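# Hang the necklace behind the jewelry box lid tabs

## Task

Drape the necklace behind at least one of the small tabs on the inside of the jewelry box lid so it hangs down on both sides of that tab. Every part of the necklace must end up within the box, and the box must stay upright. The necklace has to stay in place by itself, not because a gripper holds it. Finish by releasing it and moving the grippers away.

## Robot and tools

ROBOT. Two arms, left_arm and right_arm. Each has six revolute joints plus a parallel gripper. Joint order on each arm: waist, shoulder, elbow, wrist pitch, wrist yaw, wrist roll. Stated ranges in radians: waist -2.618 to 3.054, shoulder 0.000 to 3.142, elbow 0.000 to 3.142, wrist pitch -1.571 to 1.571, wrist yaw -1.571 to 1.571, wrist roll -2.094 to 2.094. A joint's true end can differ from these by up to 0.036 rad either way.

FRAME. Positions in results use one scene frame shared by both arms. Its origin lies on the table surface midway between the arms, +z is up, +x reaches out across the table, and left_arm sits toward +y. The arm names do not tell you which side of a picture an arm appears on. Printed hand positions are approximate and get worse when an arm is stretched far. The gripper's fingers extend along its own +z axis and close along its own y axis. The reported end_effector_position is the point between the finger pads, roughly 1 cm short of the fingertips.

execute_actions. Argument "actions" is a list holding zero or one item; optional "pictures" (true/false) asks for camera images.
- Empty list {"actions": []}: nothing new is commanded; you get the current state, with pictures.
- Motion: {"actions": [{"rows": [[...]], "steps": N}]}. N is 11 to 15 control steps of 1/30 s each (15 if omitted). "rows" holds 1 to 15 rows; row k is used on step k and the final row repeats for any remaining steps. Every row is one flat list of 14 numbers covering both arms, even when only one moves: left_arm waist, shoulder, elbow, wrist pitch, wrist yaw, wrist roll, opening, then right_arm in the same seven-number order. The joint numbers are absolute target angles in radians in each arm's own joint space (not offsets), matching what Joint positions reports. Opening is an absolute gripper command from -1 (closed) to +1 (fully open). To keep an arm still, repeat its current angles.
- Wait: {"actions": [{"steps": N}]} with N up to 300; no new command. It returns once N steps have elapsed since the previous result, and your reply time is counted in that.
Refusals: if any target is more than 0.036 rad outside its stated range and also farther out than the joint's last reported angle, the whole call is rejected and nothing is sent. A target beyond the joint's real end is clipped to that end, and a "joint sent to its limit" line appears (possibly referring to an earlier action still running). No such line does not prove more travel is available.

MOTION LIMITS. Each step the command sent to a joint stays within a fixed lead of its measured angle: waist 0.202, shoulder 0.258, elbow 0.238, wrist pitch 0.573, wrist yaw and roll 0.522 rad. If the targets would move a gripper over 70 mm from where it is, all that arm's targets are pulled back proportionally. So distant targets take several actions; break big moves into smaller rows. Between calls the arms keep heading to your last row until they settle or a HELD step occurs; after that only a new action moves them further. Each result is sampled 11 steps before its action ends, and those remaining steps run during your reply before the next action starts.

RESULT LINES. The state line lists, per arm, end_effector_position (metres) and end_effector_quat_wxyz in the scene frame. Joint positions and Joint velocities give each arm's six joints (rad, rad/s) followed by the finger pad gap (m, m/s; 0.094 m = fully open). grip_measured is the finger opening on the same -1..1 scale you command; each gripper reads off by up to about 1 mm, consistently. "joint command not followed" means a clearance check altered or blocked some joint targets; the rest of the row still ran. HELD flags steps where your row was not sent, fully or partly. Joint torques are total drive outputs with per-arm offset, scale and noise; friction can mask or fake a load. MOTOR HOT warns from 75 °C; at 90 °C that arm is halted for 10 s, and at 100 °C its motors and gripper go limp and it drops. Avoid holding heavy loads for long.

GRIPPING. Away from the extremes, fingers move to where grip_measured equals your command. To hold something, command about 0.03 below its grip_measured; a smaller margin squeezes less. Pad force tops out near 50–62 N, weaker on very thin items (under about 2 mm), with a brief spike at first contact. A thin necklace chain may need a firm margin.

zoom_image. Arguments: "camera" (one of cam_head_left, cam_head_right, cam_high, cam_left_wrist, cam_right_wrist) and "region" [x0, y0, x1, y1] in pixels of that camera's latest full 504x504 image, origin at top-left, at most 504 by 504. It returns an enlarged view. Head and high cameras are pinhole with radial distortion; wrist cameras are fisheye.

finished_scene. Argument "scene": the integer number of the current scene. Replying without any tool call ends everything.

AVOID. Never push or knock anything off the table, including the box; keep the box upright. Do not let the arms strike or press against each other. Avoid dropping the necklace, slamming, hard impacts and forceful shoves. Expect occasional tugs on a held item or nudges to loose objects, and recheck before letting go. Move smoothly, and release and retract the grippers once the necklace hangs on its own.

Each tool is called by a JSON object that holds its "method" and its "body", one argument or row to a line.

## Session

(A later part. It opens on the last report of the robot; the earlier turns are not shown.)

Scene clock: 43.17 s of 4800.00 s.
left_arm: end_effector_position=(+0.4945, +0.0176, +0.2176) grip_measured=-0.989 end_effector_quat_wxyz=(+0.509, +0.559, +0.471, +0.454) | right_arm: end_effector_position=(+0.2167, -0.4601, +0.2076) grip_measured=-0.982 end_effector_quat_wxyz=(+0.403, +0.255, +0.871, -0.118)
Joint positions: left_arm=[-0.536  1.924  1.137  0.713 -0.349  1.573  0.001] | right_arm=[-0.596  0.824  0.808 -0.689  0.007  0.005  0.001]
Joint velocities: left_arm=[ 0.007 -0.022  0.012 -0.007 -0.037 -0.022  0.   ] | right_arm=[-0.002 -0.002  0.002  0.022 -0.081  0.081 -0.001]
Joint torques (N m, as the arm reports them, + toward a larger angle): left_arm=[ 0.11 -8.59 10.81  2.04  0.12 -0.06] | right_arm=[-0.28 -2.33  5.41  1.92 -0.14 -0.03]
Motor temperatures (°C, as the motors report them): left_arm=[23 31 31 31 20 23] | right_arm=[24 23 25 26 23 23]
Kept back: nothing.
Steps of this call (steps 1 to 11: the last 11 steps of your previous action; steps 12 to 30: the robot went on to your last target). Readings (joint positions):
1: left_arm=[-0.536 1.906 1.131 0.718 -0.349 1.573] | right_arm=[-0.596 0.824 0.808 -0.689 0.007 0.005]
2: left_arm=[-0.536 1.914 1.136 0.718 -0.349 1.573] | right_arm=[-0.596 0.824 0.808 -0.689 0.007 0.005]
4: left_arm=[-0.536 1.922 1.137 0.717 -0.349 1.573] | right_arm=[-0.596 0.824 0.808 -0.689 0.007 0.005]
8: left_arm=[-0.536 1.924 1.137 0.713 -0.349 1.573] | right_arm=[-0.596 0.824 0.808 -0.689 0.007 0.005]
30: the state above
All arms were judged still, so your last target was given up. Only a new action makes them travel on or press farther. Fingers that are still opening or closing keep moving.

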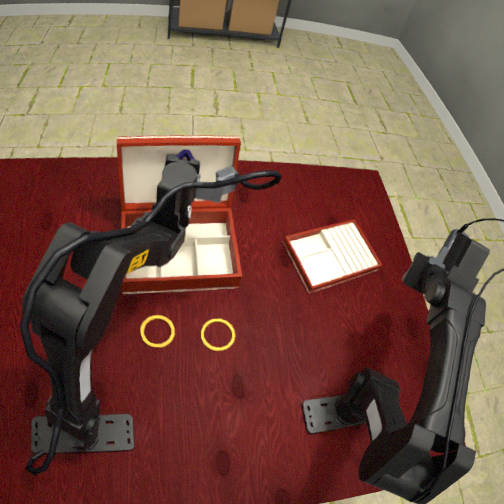

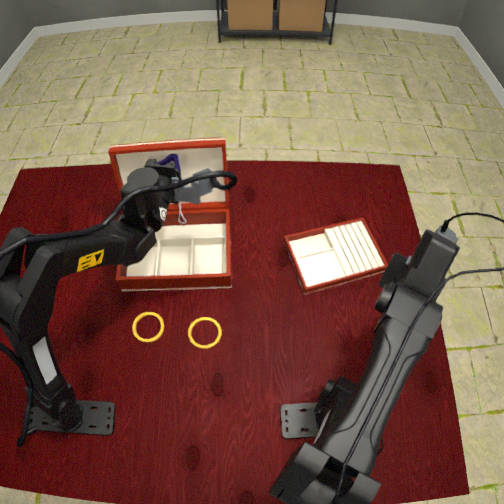

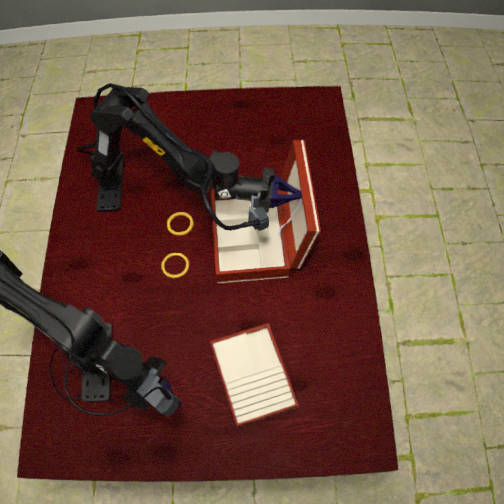

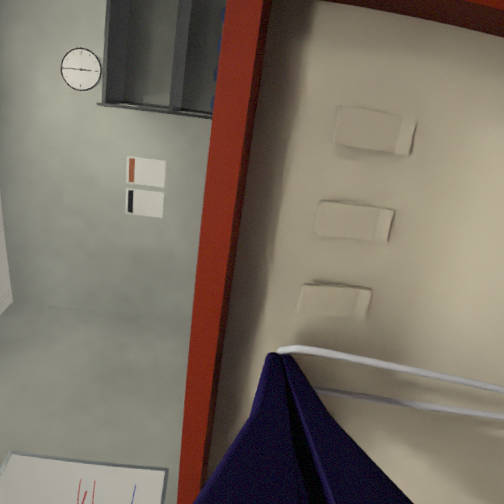

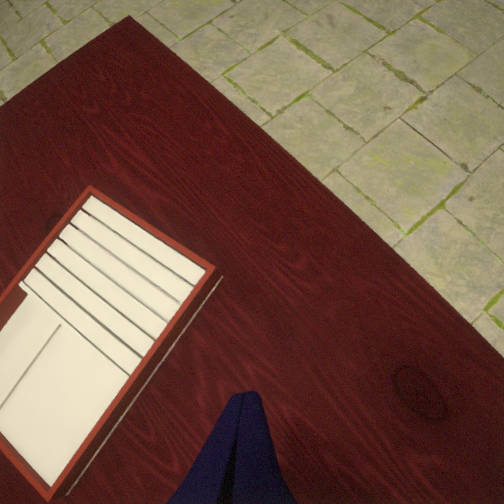

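{"method": "zoom_image", "body": {
  "camera": "cam_left_wrist",
  "region": [230,260,450,480]
}}

{"method": "execute_actions", "body": {
  "actions": [
    {"rows":[[-0.535,1.93,1.165,0.71,-0.34,1.57,-1,-0.6,0.8,0.8,-0.7,0,0,-1],[-0.535,1.94,1.185,0.71,-0.34,1.57,-1,-0.6,0.8,0.8,-0.7,0,0,-1],[-0.535,1.95,1.2,0.71,-0.34,1.57,-1,-0.6,0.8,0.8,-0.7,0,0,-1]],"steps":15}
  ]
}}

{"method": "execute_actions", "body": {
  "actions": [
    {"steps":30}
  ],
  "pictures": true
}}

Region (230, 260, 450, 480) of cam_left_wrist's 504x504 image, scaled by 2.291, with more detail than that image has.

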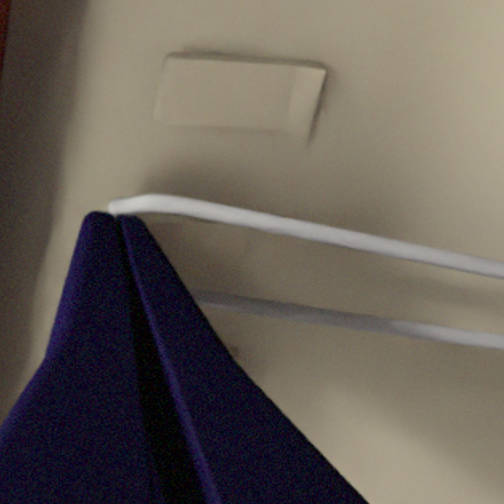

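Scene clock: 43.83 s of 4800.00 s.
left_arm: end_effector_position=(+0.4974, +0.0161, +0.2217) grip_measured=-0.989 end_effector_quat_wxyz=(+0.513, +0.556, +0.470, +0.455) | right_arm: end_effector_position=(+0.2167, -0.4601, +0.2076) grip_measured=-0.982 end_effector_quat_wxyz=(+0.403, +0.255, +0.871, -0.118)
Joint positions: left_arm=[-0.536  1.931  1.155  0.713 -0.349  1.573  0.001] | right_arm=[-0.596  0.824  0.808 -0.689  0.007  0.005  0.001]
Joint velocities: left_arm=[ 0.002  0.1    0.256 -0.007 -0.022  0.022 -0.   ] | right_arm=[-0.012 -0.017 -0.007 -0.037  0.022 -0.125  0.   ]
Joint torques (N m, as the arm reports them, + toward a larger angle): left_arm=[ 0.18 -8.59 10.9   2.11  0.13 -0.05] | right_arm=[-0.62 -2.42  5.62  1.88 -0.09 -0.06]
Motor temperatures (°C, as the motors report them): left_arm=[23 31 31 31 20 23] | right_arm=[24 23 25 26 23 23]
Steps of this call (steps 1 to 16: nothing new was sent; steps 17 to 20: the first 4 steps of this action). Readings (joint positions):
17: left_arm=[-0.536 1.924 1.137 0.713 -0.349 1.573] | right_arm=[-0.596 0.824 0.808 -0.689 0.007 0.005]
18: left_arm=[-0.536 1.924 1.139 0.713 -0.349 1.573] | right_arm=[-0.596 0.824 0.808 -0.689 0.007 0.005]
20: the state above

Scene clock: 44.83 s of 4800.00 s.
left_arm: end_effector_position=(+0.5000, +0.0147, +0.2280) grip_measured=-0.989 end_effector_quat_wxyz=(+0.518, +0.551, +0.469, +0.457) | right_arm: end_effector_position=(+0.2167, -0.4601, +0.2076) grip_measured=-0.982 end_effector_quat_wxyz=(+0.403, +0.255, +0.871, -0.118)
Joint positions: left_arm=[-0.536  1.935  1.173  0.713 -0.349  1.573  0.001] | right_arm=[-0.596  0.824  0.808 -0.689  0.007  0.005  0.001]
Joint velocities: left_arm=[ 0.007 -0.007  0.002  0.022 -0.022  0.037 -0.   ] | right_arm=[ 0.002 -0.002  0.007  0.022 -0.051  0.051  0.   ]
Joint torques (N m, as the arm reports them, + toward a larger angle): left_arm=[ 0.13 -8.4  10.88  2.11  0.13 -0.06] | right_arm=[-0.37 -2.21  5.66  1.89 -0.09 -0.04]
Motor temperatures (°C, as the motors report them): left_arm=[23 31 31 31 20 23] | right_arm=[24 23 25 26 23 23]
Kept back: nothing.
Steps of this call (steps 1 to 11: the last 11 steps of your previous action; steps 12 to 30: the robot went on to your last target). Readings (joint positions):
1: left_arm=[-0.536 1.934 1.163 0.713 -0.349 1.573] | right_arm=[-0.596 0.824 0.808 -0.689 0.007 0.005]
2: left_arm=[-0.536 1.935 1.168 0.713 -0.349 1.573] | right_arm=[-0.596 0.824 0.808 -0.689 0.007 0.005]
4: left_arm=[-0.536 1.935 1.173 0.713 -0.349 1.573] | right_arm=[-0.596 0.824 0.808 -0.689 0.007 0.005]
8: left_arm=[-0.536 1.935 1.173 0.713 -0.349 1.573] | right_arm=[-0.596 0.824 0.808 -0.689 0.007 0.005]
30: the state above
All arms were judged still, so your last target was given up. Only a new action makes them travel on or press farther. Fingers that are still opening or closing keep moving.

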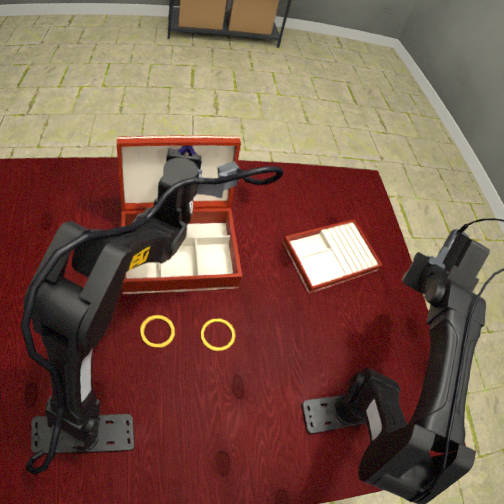

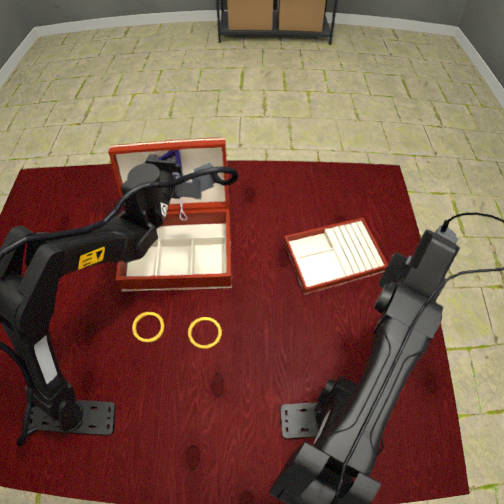

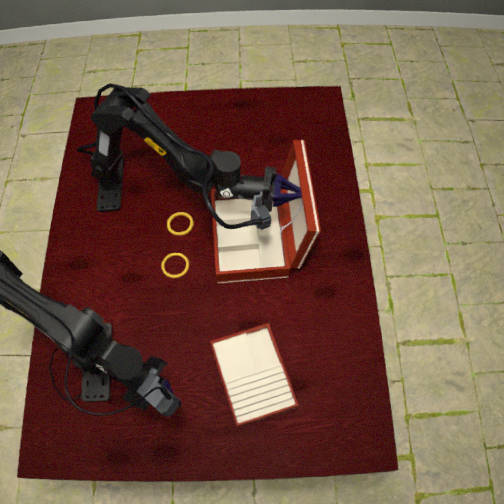

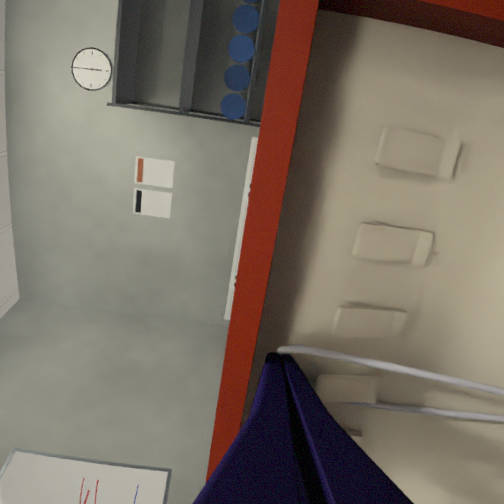

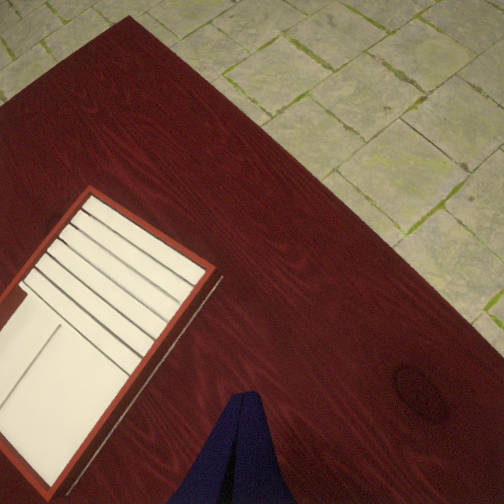

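{"method": "execute_actions", "body": {
  "actions": [
    {"rows":[[-0.535,1.96,1.195,0.71,-0.34,1.57,-1,-0.6,0.8,0.8,-0.7,0,0,-1],[-0.535,1.975,1.215,0.705,-0.34,1.57,-1,-0.6,0.8,0.8,-0.7,0,0,-1],[-0.535,1.99,1.235,0.70,-0.34,1.57,-1,-0.6,0.8,0.8,-0.7,0,0,-1]],"steps":15}
  ]
}}

{"method": "execute_actions", "body": {
  "actions": [
    {"steps":30}
  ],
  "pictures": true
}}

Scene clock: 45.70 s of 4800.00 s.
left_arm: end_effector_position=(+0.5044, +0.0123, +0.2266) grip_measured=-0.989 end_effector_quat_wxyz=(+0.518, +0.551, +0.468, +0.457) | right_arm: end_effector_position=(+0.2167, -0.4601, +0.2076) grip_measured=-0.982 end_effector_quat_wxyz=(+0.403, +0.255, +0.871, -0.118)
Joint positions: left_arm=[-0.536  1.955  1.194  0.713 -0.349  1.573  0.001] | right_arm=[-0.596  0.824  0.808 -0.689  0.007  0.005  0.001]
Joint velocities: left_arm=[-0.007  0.3    0.291  0.022  0.007  0.022  0.001] | right_arm=[-0.002 -0.007  0.002  0.007 -0.066 -0.022  0.   ]
Joint torques (N m, as the arm reports them, + toward a larger angle): left_arm=[ 0.05 -8.41 10.43  2.01  0.13 -0.07] | right_arm=[-0.36 -2.41  5.6   1.9  -0.1  -0.03]
Motor temperatures (°C, as the motors report them): left_arm=[23 31 31 31 20 23] | right_arm=[24 23 25 26 23 23]
Steps of this call (steps 1 to 22: nothing new was sent; steps 23 to 26: the first 4 steps of this action). Readings (joint positions):
23: left_arm=[-0.536 1.935 1.173 0.713 -0.349 1.573] | right_arm=[-0.596 0.824 0.808 -0.689 0.007 0.005]
24: left_arm=[-0.536 1.938 1.175 0.713 -0.349 1.573] | right_arm=[-0.596 0.824 0.808 -0.689 0.007 0.005]
26: the state above

Scene clock: 46.70 s of 4800.00 s.
left_arm: end_effector_position=(+0.5077, +0.0104, +0.2209) grip_measured=-0.989 end_effector_quat_wxyz=(+0.516, +0.553, +0.469, +0.456) | right_arm: end_effector_position=(+0.2167, -0.4601, +0.2076) grip_measured=-0.982 end_effector_quat_wxyz=(+0.403, +0.255, +0.871, -0.118)
Joint positions: left_arm=[-0.536  1.975  1.206  0.713 -0.347  1.573  0.001] | right_arm=[-0.596  0.824  0.808 -0.689  0.007  0.005  0.001]
Joint velocities: left_arm=[ 0.002  0.007  0.002 -0.037 -0.007 -0.022 -0.   ] | right_arm=[-0.002 -0.007  0.007 -0.007  0.007 -0.022  0.   ]
Joint torques (N m, as the arm reports them, + toward a larger angle): left_arm=[ 0.12 -8.7  11.04  2.02  0.13 -0.05] | right_arm=[-0.31 -2.31  5.56  1.9  -0.13 -0.04]
Motor temperatures (°C, as the motors report them): left_arm=[23 32 32 31 20 23] | right_arm=[24 23 25 26 23 23]
Kept back: nothing.
Steps of this call (steps 1 to 11: the last 11 steps of your previous action; steps 12 to 30: the robot went on to your last target). Readings (joint positions):
1: left_arm=[-0.536 1.964 1.202 0.713 -0.349 1.573] | right_arm=[-0.596 0.824 0.808 -0.689 0.007 0.005]
2: left_arm=[-0.536 1.969 1.206 0.713 -0.348 1.573] | right_arm=[-0.596 0.824 0.808 -0.689 0.007 0.005]
4: left_arm=[-0.536 1.974 1.206 0.713 -0.348 1.573] | right_arm=[-0.596 0.824 0.808 -0.689 0.007 0.005]
8: left_arm=[-0.536 1.975 1.206 0.713 -0.347 1.573] | right_arm=[-0.596 0.824 0.808 -0.689 0.007 0.005]
30: the state above
All arms were judged still, so your last target was given up. Only a new action makes them travel on or press farther. Fingers that are still opening or closing keep moving.

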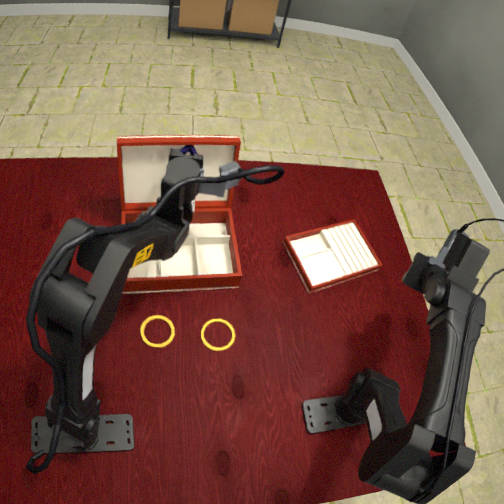

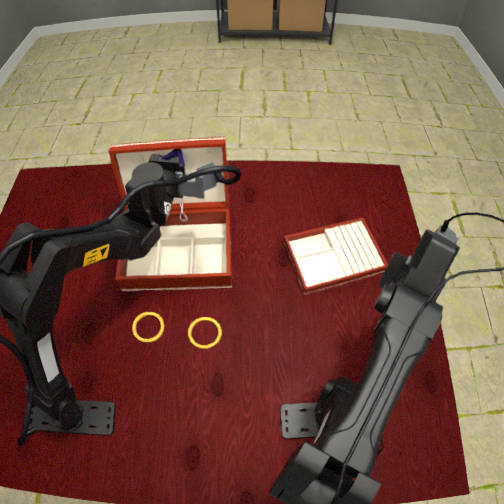

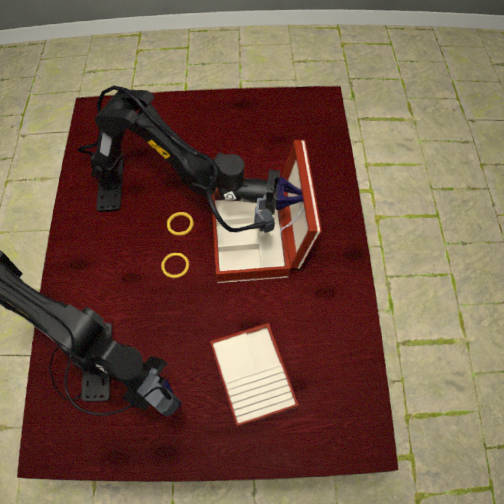

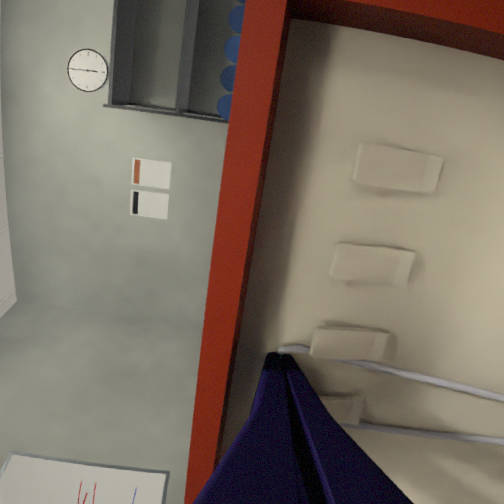

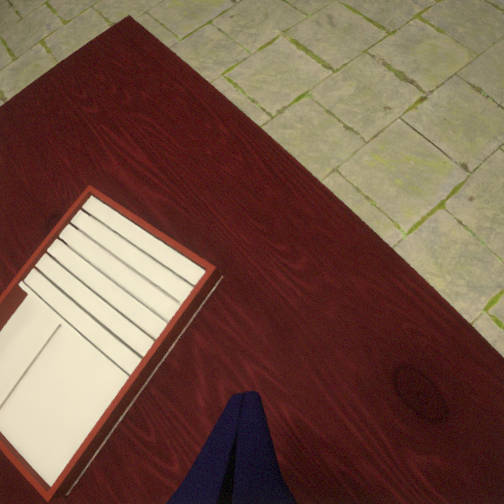

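{"method": "zoom_image", "body": {
  "camera": "cam_left_wrist",
  "region": [230,290,430,490]
}}

Region (230, 290, 430, 490) of cam_left_wrist's 504x504 image, scaled by 2.520, with more detail than that image has.

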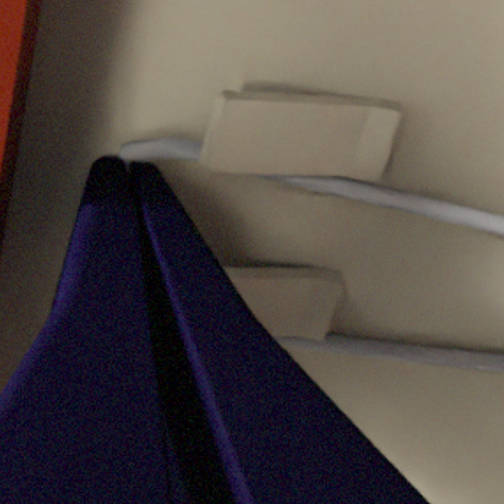

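{"method": "execute_actions", "body": {
  "actions": [
    {"rows":[[-0.535,1.995,1.24,0.71,-0.34,1.57,-1,-0.6,0.8,0.8,-0.7,0,0,-1],[-0.53,2.0,1.25,0.71,-0.34,1.57,-1,-0.6,0.8,0.8,-0.7,0,0,-1],[-0.52,2.0,1.255,0.71,-0.34,1.57,-1,-0.6,0.8,0.8,-0.7,0,0,-1],[-0.51,2.0,1.255,0.71,-0.34,1.57,-1,-0.6,0.8,0.8,-0.7,0,0,-1]],"steps":15}
  ]
}}

{"method": "execute_actions", "body": {
  "actions": [
    {"steps":30}
  ],
  "pictures": true
}}

{"method": "zoom_image", "body": {
  "camera": "cam_left_wrist",
  "region": [230,290,430,490]
}}

Scene clock: 48.13 s of 4800.00 s.
left_arm: end_effector_position=(+0.5096, +0.0100, +0.2224) grip_measured=-0.989 end_effector_quat_wxyz=(+0.517, +0.552, +0.469, +0.457) | right_arm: end_effector_position=(+0.2167, -0.4601, +0.2076) grip_measured=-0.982 end_effector_quat_wxyz=(+0.403, +0.255, +0.871, -0.118)
Joint positions: left_arm=[-0.535  1.98   1.216  0.713 -0.347  1.573  0.001] | right_arm=[-0.596  0.824  0.808 -0.689  0.007  0.005  0.001]
Joint velocities: left_arm=[ 0.002  0.085  0.11  -0.095 -0.037 -0.007 -0.   ] | right_arm=[-0.017  0.002  0.002 -0.022 -0.095 -0.007  0.001]
Joint torques (N m, as the arm reports them, + toward a larger angle): left_arm=[ 1.85 -8.78 11.2   2.11  0.06 -0.06] | right_arm=[-0.44 -2.42  5.58  1.88 -0.06 -0.06]
Motor temperatures (°C, as the motors report them): left_arm=[23 32 32 32 20 23] | right_arm=[24 23 25 26 23 23]
Steps of this call (steps 1 to 39: nothing new was sent; steps 40 to 43: the first 4 steps of this action). Readings (joint positions):
40: left_arm=[-0.536 1.975 1.206 0.713 -0.347 1.573] | right_arm=[-0.596 0.824 0.808 -0.689 0.007 0.005]
41: left_arm=[-0.536 1.975 1.208 0.713 -0.347 1.573] | right_arm=[-0.596 0.824 0.808 -0.689 0.007 0.005]
43: the state above

Scene clock: 49.13 s of 4800.00 s.
left_arm: end_effector_position=(+0.5128, +0.0133, +0.2243) grip_measured=-0.989 end_effector_quat_wxyz=(+0.518, +0.549, +0.469, +0.458) | right_arm: end_effector_position=(+0.2167, -0.4601, +0.2076) grip_measured=-0.982 end_effector_quat_wxyz=(+0.403, +0.255, +0.871, -0.118)
Joint positions: left_arm=[-0.526  1.983  1.224  0.713 -0.342  1.573  0.001] | right_arm=[-0.596  0.824  0.808 -0.689  0.007  0.005  0.001]
Joint velocities: left_arm=[-0.007 -0.007 -0.002  0.022 -0.037 -0.066  0.001] | right_arm=[ 0.017 -0.012 -0.002 -0.007 -0.022 -0.125 -0.   ]
Joint torques (N m, as the arm reports them, + toward a larger angle): left_arm=[ 1.23 -8.7  11.24  2.11  0.06 -0.06] | right_arm=[-0.33 -2.23  5.65  1.88 -0.11 -0.04]
Motor temperatures (°C, as the motors report them): left_arm=[23 32 32 32 20 23] | right_arm=[24 23 25 26 23 23]
Kept back: nothing.
Steps of this call (steps 1 to 11: the last 11 steps of your previous action; steps 12 to 15: the robot went on to your last target; steps 16 to 30: nothing new was sent). Readings (joint positions):
1: left_arm=[-0.534 1.982 1.219 0.713 -0.346 1.573] | right_arm=[-0.596 0.824 0.808 -0.689 0.007 0.005]
2: left_arm=[-0.532 1.983 1.221 0.713 -0.345 1.573] | right_arm=[-0.596 0.824 0.808 -0.689 0.007 0.005]
4: left_arm=[-0.528 1.983 1.223 0.713 -0.343 1.573] | right_arm=[-0.596 0.824 0.808 -0.689 0.007 0.005]
8: left_arm=[-0.526 1.983 1.224 0.713 -0.342 1.573] | right_arm=[-0.596 0.824 0.808 -0.689 0.007 0.005]
30: the state above
All arms were judged still, so your last target was given up. Only a new action makes them travel on or press farther. Fingers that are still opening or closing keep moving.

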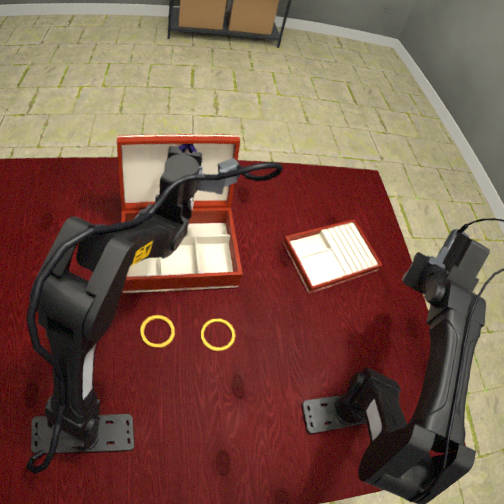

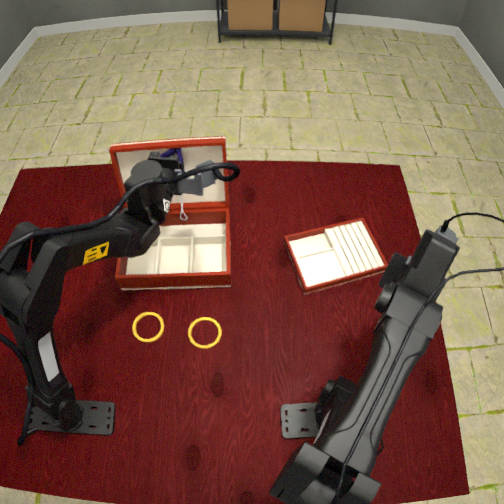

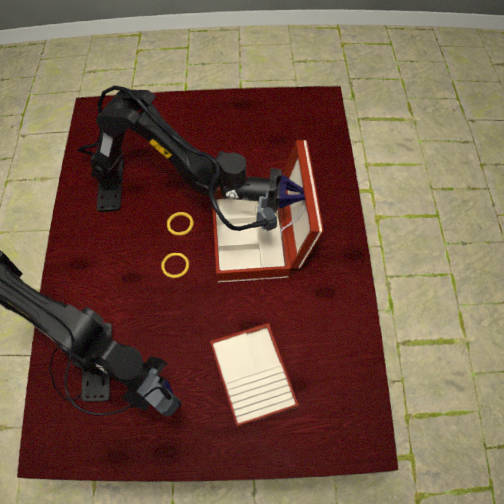

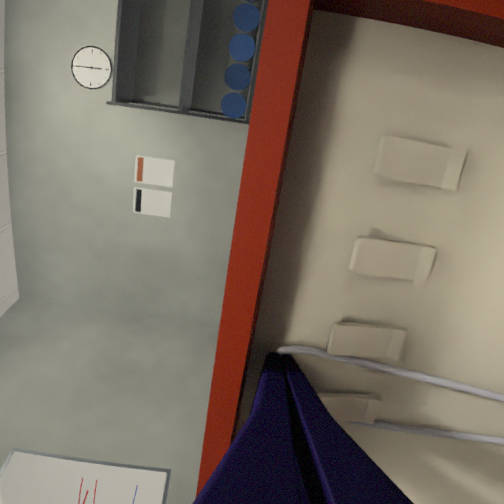

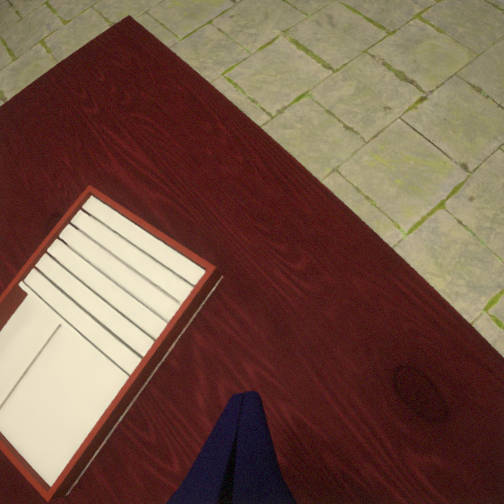

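Region (230, 290, 430, 490) of cam_left_wrist's 504x504 image, scaled by 2.520, with more detail than that image has.

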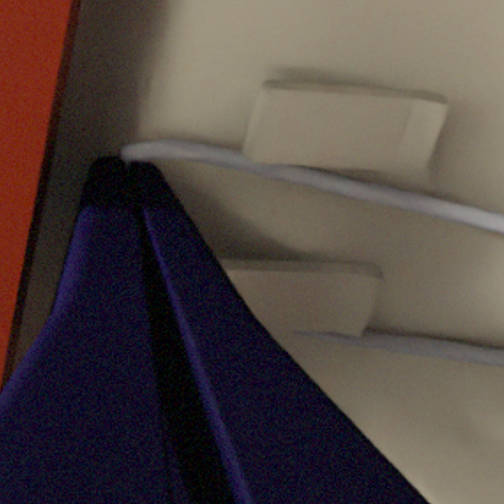

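{"method": "execute_actions", "body": {
  "actions": [
    {"rows":[[-0.52,1.99,1.23,0.71,-0.34,1.57,-0.85,-0.6,0.8,0.8,-0.7,0,0,-1]],"steps":15}
  ]
}}

{"method": "execute_actions", "body": {
  "actions": [
    {"rows":[[-0.52,1.96,1.2,0.71,-0.34,1.57,-0.85,-0.6,0.8,0.8,-0.7,0,0,-1],[-0.52,1.93,1.17,0.71,-0.34,1.57,-0.85,-0.6,0.8,0.8,-0.7,0,0,-1],[-0.52,1.90,1.14,0.71,-0.34,1.57,-0.85,-0.6,0.8,0.8,-0.7,0,0,-1],[-0.52,1.87,1.11,0.71,-0.34,1.57,-0.85,-0.6,0.8,0.8,-0.7,0,0,-1]],"steps":15}
  ]
}}

{"method": "execute_actions", "body": {
  "actions": [
    {"steps":30}
  ],
  "pictures": true
}}

Scene clock: 50.07 s of 4800.00 s.
left_arm: end_effector_position=(+0.5128, +0.0133, +0.2245) grip_measured=-0.852 end_effector_quat_wxyz=(+0.518, +0.549, +0.469, +0.458) | right_arm: end_effector_position=(+0.2167, -0.4601, +0.2076) grip_measured=-0.982 end_effector_quat_wxyz=(+0.403, +0.255, +0.871, -0.118)
Joint positions: left_arm=[-0.526  1.983  1.224  0.713 -0.342  1.573  0.007] | right_arm=[-0.596  0.824  0.808 -0.689  0.007  0.005  0.001]
Joint velocities: left_arm=[ 0.012 -0.007 -0.017  0.037 -0.022 -0.007  0.001] | right_arm=[-0.002  0.007 -0.007 -0.051 -0.095 -0.081  0.   ]
Joint torques (N m, as the arm reports them, + toward a larger angle): left_arm=[ 0.5  -9.42  9.06  2.11  0.07 -0.08] | right_arm=[-0.32 -2.21  5.63  1.91 -0.11 -0.04]
Motor temperatures (°C, as the motors report them): left_arm=[23 32 32 32 20 23] | right_arm=[24 23 26 26 23 23]
Steps of this call (steps 1 to 24: nothing new was sent; steps 25 to 28: the first 4 steps of this action). Readings (joint positions):
25: left_arm=[-0.526 1.983 1.224 0.713 -0.342 1.573] | right_arm=[-0.596 0.824 0.808 -0.689 0.007 0.005]
26: left_arm=[-0.526 1.983 1.224 0.713 -0.342 1.573] | right_arm=[-0.596 0.824 0.808 -0.689 0.007 0.005]
28: the state above

Scene clock: 50.57 s of 4800.00 s.
left_arm: end_effector_position=(+0.5036, +0.0179, +0.2236) grip_measured=-0.852 end_effector_quat_wxyz=(+0.515, +0.552, +0.470, +0.457) | right_arm: end_effector_position=(+0.2167, -0.4601, +0.2076) grip_measured=-0.982 end_effector_quat_wxyz=(+0.403, +0.255, +0.871, -0.118)
Joint positions: left_arm=[-0.526  1.947  1.177  0.714 -0.342  1.573  0.007] | right_arm=[-0.596  0.824  0.808 -0.689  0.007  0.005  0.001]
Joint velocities: left_arm=[ 0.002 -0.667 -0.857  0.022 -0.007 -0.007 -0.001] | right_arm=[ 0.002 -0.007 -0.012  0.007 -0.007 -0.022 -0.001]
Joint torques (N m, as the arm reports them, + toward a larger angle): left_arm=[  0.5  -12.19   7.05   2.11   0.05  -0.06] | right_arm=[-0.47 -2.33  5.5   1.9  -0.1  -0.05]
Motor temperatures (°C, as the motors report them): left_arm=[23 33 32 32 20 23] | right_arm=[24 23 26 26 23 23]
Steps of this call (steps 1 to 11: the last 11 steps of your previous action; steps 12 to 15: the first 4 steps of this action). Readings (joint positions):
12: left_arm=[-0.526 1.983 1.224 0.713 -0.342 1.573] | right_arm=[-0.596 0.824 0.808 -0.689 0.007 0.005]
13: left_arm=[-0.526 1.979 1.219 0.714 -0.342 1.573] | right_arm=[-0.596 0.824 0.808 -0.689 0.007 0.005]
15: the state above

Scene clock: 51.57 s of 4800.00 s.
left_arm: end_effector_position=(+0.4916, +0.0242, +0.2287) grip_measured=-0.852 end_effector_quat_wxyz=(+0.513, +0.554, +0.471, +0.456) | right_arm: end_effector_position=(+0.2167, -0.4601, +0.2076) grip_measured=-0.982 end_effector_quat_wxyz=(+0.403, +0.255, +0.871, -0.118)
Joint positions: left_arm=[-0.526  1.89   1.126  0.704 -0.342  1.573  0.007] | right_arm=[-0.596  0.824  0.808 -0.689  0.007  0.005  0.001]
Joint velocities: left_arm=[ 0.017 -0.007 -0.027  0.022 -0.022 -0.066 -0.   ] | right_arm=[-0.002  0.002 -0.007  0.066  0.007  0.037  0.001]
Joint torques (N m, as the arm reports them, + toward a larger angle): left_arm=[  0.49 -10.59   7.25   2.19   0.03  -0.05] | right_arm=[-0.36 -2.38  5.61  1.89 -0.06 -0.05]
Motor temperatures (°C, as the motors report them): left_arm=[23 33 32 32 20 23] | right_arm=[24 23 26 26 23 23]
Kept back: nothing.
Steps of this call (steps 1 to 11: the last 11 steps of your previous action; steps 12 to 30: the robot went on to your last target). Readings (joint positions):
1: left_arm=[-0.526 1.925 1.152 0.713 -0.342 1.573] | right_arm=[-0.596 0.824 0.808 -0.689 0.007 0.005]
2: left_arm=[-0.526 1.907 1.135 0.713 -0.342 1.573] | right_arm=[-0.596 0.824 0.808 -0.689 0.007 0.005]
4: left_arm=[-0.526 1.891 1.127 0.706 -0.342 1.573] | right_arm=[-0.596 0.824 0.808 -0.689 0.007 0.005]
8: left_arm=[-0.526 1.890 1.126 0.704 -0.342 1.573] | right_arm=[-0.596 0.824 0.808 -0.689 0.007 0.005]
30: the state above
All arms were judged still, so your last target was given up. Only a new action makes them travel on or press farther. Fingers that are still opening or closing keep moving.

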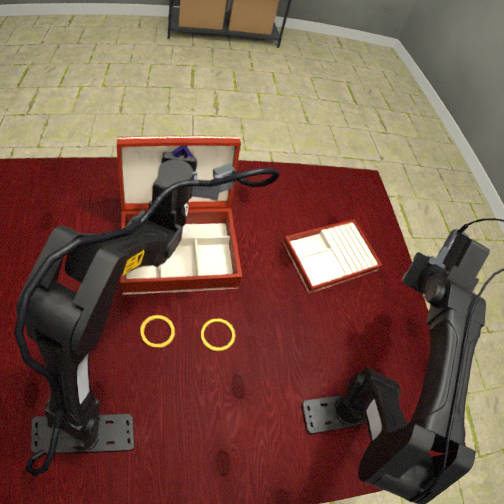

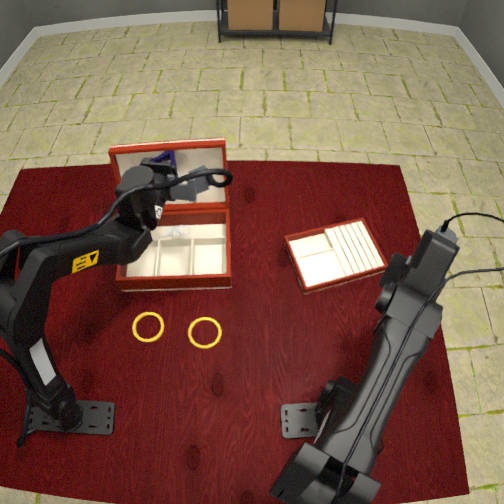

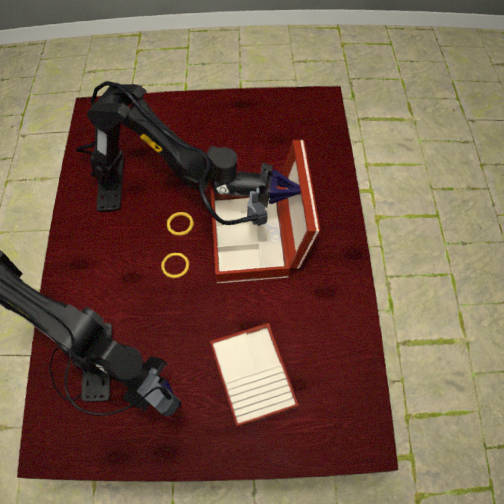

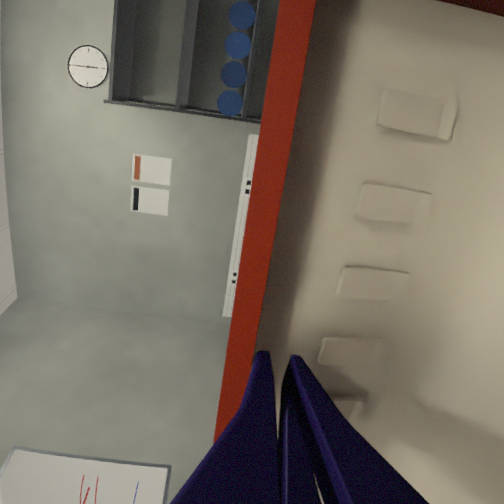

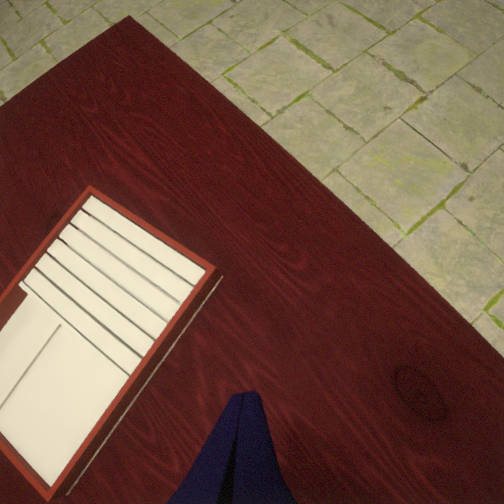

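{"method": "execute_actions", "body": {
  "actions": [
    {"rows":[[-0.52,1.75,1.05,0.6,-0.34,1.57,-0.85,-0.6,0.8,0.8,-0.7,0,0,-1],[-0.5,1.55,1.0,0.45,-0.3,1.57,-0.85,-0.6,0.8,0.8,-0.7,0,0,-1],[-0.45,1.3,0.95,0.2,-0.2,1.57,-0.85,-0.6,0.8,0.8,-0.7,0,0,-1],[-0.3,1.0,0.9,0,-0.1,1.57,-0.85,-0.6,0.8,0.8,-0.7,0,0,-1],[-0.2,0.8,0.82,-0.3,0,1.57,-0.85,-0.6,0.8,0.8,-0.7,0,0,-1]],"steps":15}
  ]
}}

{"method": "execute_actions", "body": {
  "actions": [
    {"steps":45}
  ],
  "pictures": true
}}

{"method": "zoom_image", "body": {
  "camera": "cam_head_left",
  "region": [100,130,260,300]
}}

{"method": "zoom_image", "body": {
  "camera": "cam_high",
  "region": [200,140,340,290]
}}

Scene clock: 52.33 s of 4800.00 s.
left_arm: end_effector_position=(+0.4536, +0.0479, +0.2205) grip_measured=-0.851 end_effector_quat_wxyz=(+0.472, +0.606, +0.481, +0.423) | right_arm: end_effector_position=(+0.2167, -0.4601, +0.2076) grip_measured=-0.982 end_effector_quat_wxyz=(+0.403, +0.255, +0.871, -0.118)
Joint positions: left_arm=[-0.499  1.695  1.     0.49  -0.28   1.573  0.007] | right_arm=[-0.596  0.824  0.808 -0.689  0.007  0.005  0.001]
Joint velocities: left_arm=[ 0.647 -1.951 -0.96  -1.956  0.916 -0.037 -0.   ] | right_arm=[-0.012  0.007 -0.002 -0.037 -0.007  0.007 -0.   ]
Joint torques (N m, as the arm reports them, + toward a larger angle): left_arm=[ 5.5  -5.87  9.62  2.26 -0.47 -0.06] | right_arm=[-0.42 -2.5   5.69  1.91 -0.12 -0.03]
Motor temperatures (°C, as the motors report them): left_arm=[23 33 32 32 20 23] | right_arm=[24 23 26 26 23 23]
Steps of this call (steps 1 to 19: nothing new was sent; steps 20 to 23: the first 4 steps of this action). Readings (joint positions):
20: left_arm=[-0.526 1.877 1.118 0.692 -0.341 1.573] | right_arm=[-0.596 0.824 0.808 -0.689 0.007 0.005]
21: left_arm=[-0.525 1.834 1.087 0.648 -0.334 1.573] | right_arm=[-0.596 0.824 0.808 -0.689 0.007 0.005]
23: the state above

Scene clock: 53.83 s of 4800.00 s.
left_arm: end_effector_position=(+0.2835, +0.1853, +0.3195) grip_measured=-0.851 end_effector_quat_wxyz=(+0.466, +0.593, +0.514, +0.409) | right_arm: end_effector_position=(+0.2167, -0.4601, +0.2076) grip_measured=-0.982 end_effector_quat_wxyz=(+0.403, +0.255, +0.871, -0.118)
Joint positions: left_arm=[-0.193  0.792  0.835 -0.276 -0.012  1.573  0.007] | right_arm=[-0.596  0.824  0.808 -0.689  0.007  0.005  0.001]
Joint velocities: left_arm=[-0.002 -0.002 -0.012 -0.007 -0.066 -0.007  0.001] | right_arm=[ 0.007 -0.002 -0.017  0.007 -0.051  0.081  0.   ]
Joint torques (N m, as the arm reports them, + toward a larger angle): left_arm=[-0.44  0.34  7.85  1.97  0.19 -0.07] | right_arm=[-0.49 -2.41  5.71  1.85 -0.09 -0.08]
Motor temperatures (°C, as the motors report them): left_arm=[23 33 32 32 20 23] | right_arm=[24 23 26 26 23 23]
Kept back: nothing.
Steps of this call (steps 1 to 11: the last 11 steps of your previous action; steps 12 to 45: the robot went on to your last target). Readings (joint positions):
1: left_arm=[-0.470 1.635 0.972 0.432 -0.247 1.573] | right_arm=[-0.596 0.824 0.808 -0.689 0.007 0.005]
2: left_arm=[-0.432 1.579 0.948 0.375 -0.217 1.573] | right_arm=[-0.596 0.824 0.808 -0.689 0.007 0.005]
4: left_arm=[-0.344 1.472 0.908 0.247 -0.170 1.573] | right_arm=[-0.596 0.824 0.808 -0.689 0.007 0.005]
8: left_arm=[-0.203 1.203 0.842 -0.047 -0.102 1.573] | right_arm=[-0.596 0.824 0.808 -0.689 0.007 0.005]
45: the state above
All arms were judged still, so your last target was given up. Only a new action makes them travel on or press farther. Fingers that are still opening or closing keep moving.

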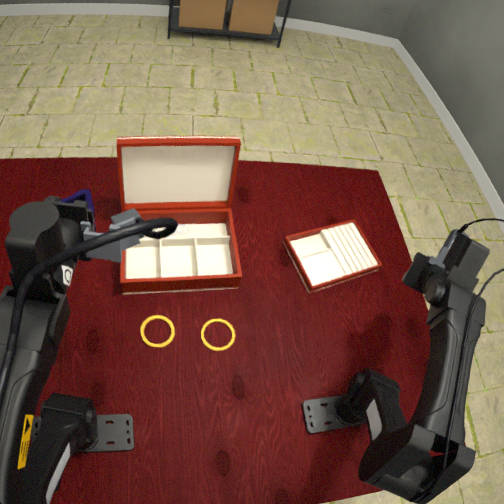

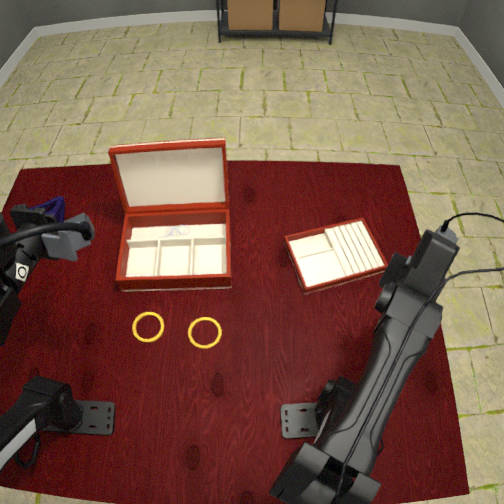

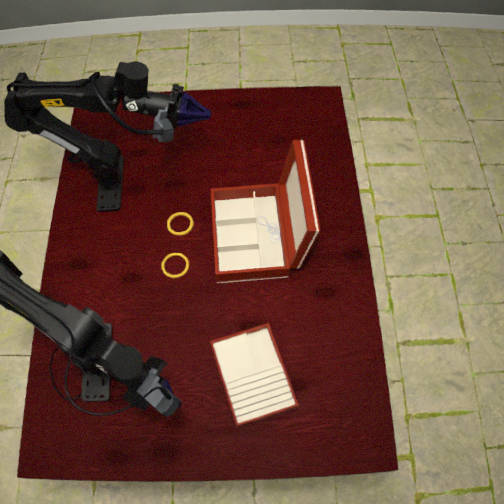

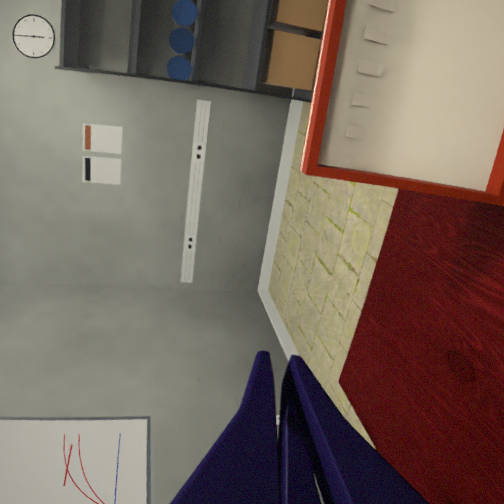

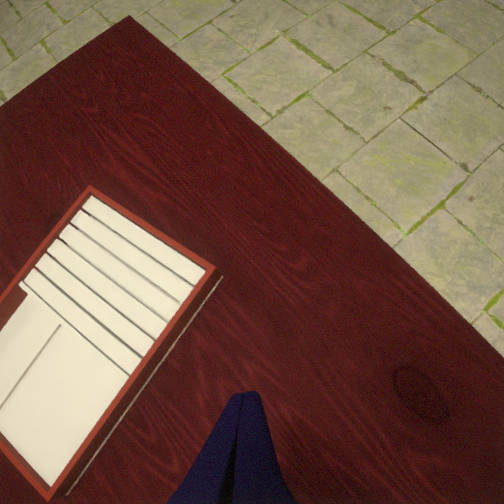

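Region (100, 130, 260, 300) of cam_head_left's 504x504 image, scaled by 2.965, with more detail than that image has; it fills the left 474 columns of this view, and the rest is white.

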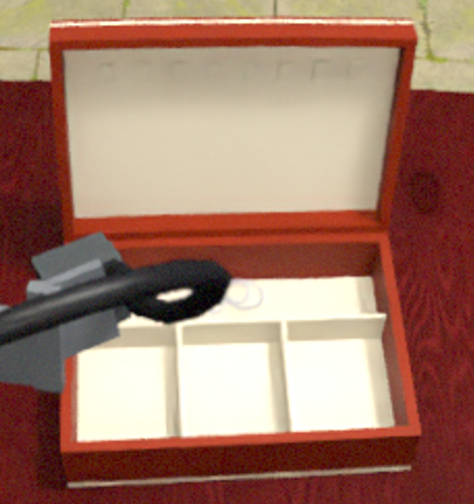

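Region (200, 140, 340, 290) of cam_high's 504x504 image, scaled by 3.360, with more detail than that image has; it fills the left 470 columns of this view, and the rest is white.

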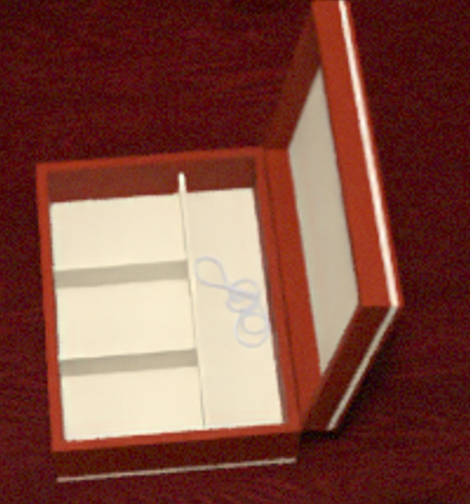

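{"method": "execute_actions", "body": {
  "actions": [
    {"rows":[[-0.25,1.0,1.0,-0.4,0,1.57,-0.6,-0.6,0.8,0.8,-0.7,0,0,-1],[-0.3,1.2,1.2,-0.55,0,1.57,-0.6,-0.6,0.8,0.8,-0.7,0,0,-1],[-0.35,1.4,1.4,-0.7,0,1.57,-0.6,-0.6,0.8,0.8,-0.7,0,0,-1],[-0.4,1.65,1.65,-0.85,0,1.57,-0.6,-0.6,0.8,0.8,-0.7,0,0,-1],[-0.455,1.9,1.85,-1.0,0,1.57,-0.6,-0.6,0.8,0.8,-0.7,0,0,-1],[-0.455,2.15,2.05,-1.1,0,1.57,-0.6,-0.6,0.8,0.8,-0.7,0,0,-1]],"steps":15}
  ]
}}

{"method": "execute_actions", "body": {
  "actions": [
    {"steps":75}
  ],
  "pictures": true
}}

Scene clock: 55.20 s of 4800.00 s.
left_arm: end_effector_position=(+0.3131, +0.1439, +0.3147) grip_measured=-0.603 end_effector_quat_wxyz=(+0.422, +0.664, +0.518, +0.337) | right_arm: end_effector_position=(+0.2167, -0.4601, +0.2076) grip_measured=-0.982 end_effector_quat_wxyz=(+0.403, +0.255, +0.871, -0.118)
Joint positions: left_arm=[-0.299  1.046  1.093 -0.477 -0.018  1.574  0.019] | right_arm=[-0.596  0.824  0.808 -0.689  0.007  0.005  0.001]
Joint velocities: left_arm=[-1.297  2.537  2.659 -2.147  0.007 -0.022  0.003] | right_arm=[-0.017  0.022  0.002  0.037 -0.051 -0.022  0.001]
Joint torques (N m, as the arm reports them, + toward a larger angle): left_arm=[-1.61 -0.86  7.94  1.67  0.26 -0.07] | right_arm=[-0.29 -2.38  5.61  1.88 -0.11 -0.05]
Motor temperatures (°C, as the motors report them): left_arm=[23 32 31 32 20 23] | right_arm=[24 23 26 26 23 23]
Steps of this call (steps 1 to 37: nothing new was sent; steps 38 to 41: the first 4 steps of this action). Readings (joint positions):
38: left_arm=[-0.199 0.814 0.857 -0.303 -0.013 1.573] | right_arm=[-0.596 0.824 0.808 -0.689 0.007 0.005]
39: left_arm=[-0.221 0.875 0.921 -0.355 -0.016 1.574] | right_arm=[-0.596 0.824 0.808 -0.689 0.007 0.005]
41: the state above

Scene clock: 57.70 s of 4800.00 s.
left_arm: end_effector_position=(+0.4307, +0.0288, +0.1321) grip_measured=-0.602 end_effector_quat_wxyz=(+0.148, +0.824, +0.538, +0.099) | right_arm: end_effector_position=(+0.2167, -0.4601, +0.2076) grip_measured=-0.982 end_effector_quat_wxyz=(+0.403, +0.255, +0.871, -0.118)
Joint positions: left_arm=[-0.457  2.159  2.025 -1.079 -0.004  1.574  0.019] | right_arm=[-0.596  0.824  0.808 -0.689  0.007  0.005  0.001]
Joint velocities: left_arm=[-0.017 -0.002  0.007  0.037  0.022 -0.037 -0.001] | right_arm=[-0.012 -0.002 -0.022 -0.037  0.007 -0.007 -0.   ]
Joint torques (N m, as the arm reports them, + toward a larger angle): left_arm=[  0.17 -11.76  10.41   0.95   0.08  -0.06] | right_arm=[-0.58 -2.22  5.79  1.91 -0.11 -0.05]
Motor temperatures (°C, as the motors report them): left_arm=[23 34 32 32 20 23] | right_arm=[24 23 26 26 23 23]
Kept back: nothing.
Steps of this call (steps 1 to 11: the last 11 steps of your previous action; steps 12 to 45: the robot went on to your last target; steps 46 to 75: nothing new was sent). Readings (joint positions):
1: left_arm=[-0.347 1.135 1.183 -0.556 -0.018 1.574] | right_arm=[-0.596 0.824 0.808 -0.689 0.007 0.005]
2: left_arm=[-0.392 1.223 1.272 -0.645 -0.016 1.574] | right_arm=[-0.596 0.824 0.808 -0.689 0.007 0.005]
4: left_arm=[-0.445 1.399 1.443 -0.798 -0.006 1.574] | right_arm=[-0.596 0.824 0.808 -0.689 0.007 0.005]
8: left_arm=[-0.457 1.751 1.779 -0.962 -0.004 1.574] | right_arm=[-0.596 0.824 0.808 -0.689 0.007 0.005]
75: the state above
All arms were judged still, so your last target was given up. Only a new action makes them travel on or press farther. Fingers that are still opening or closing keep moving.

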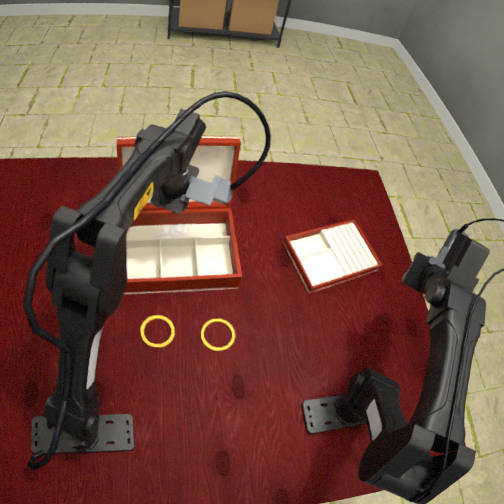

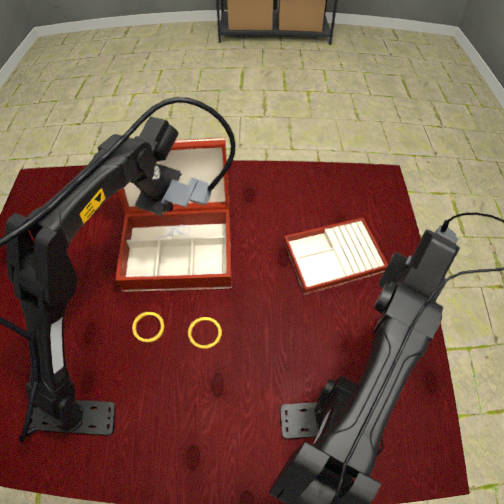

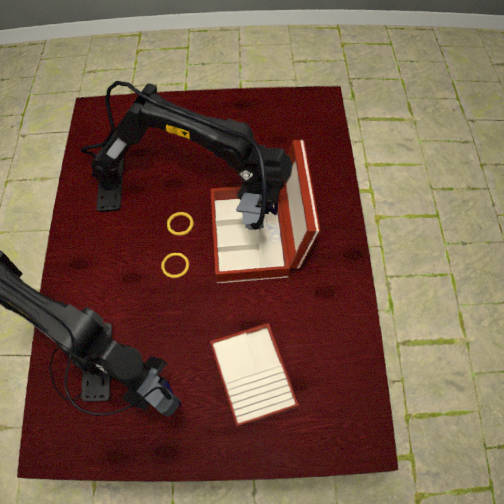

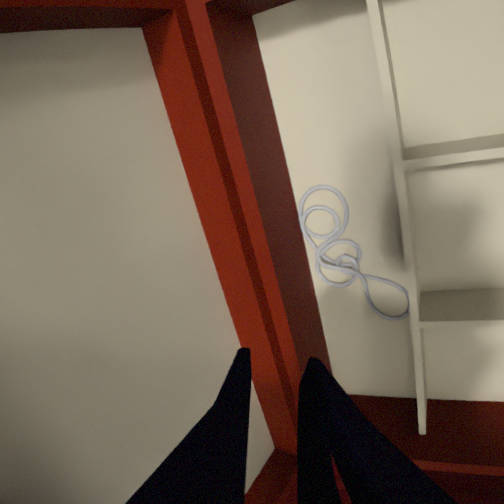

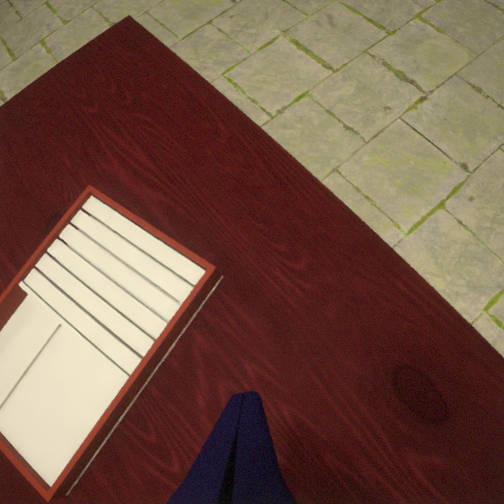

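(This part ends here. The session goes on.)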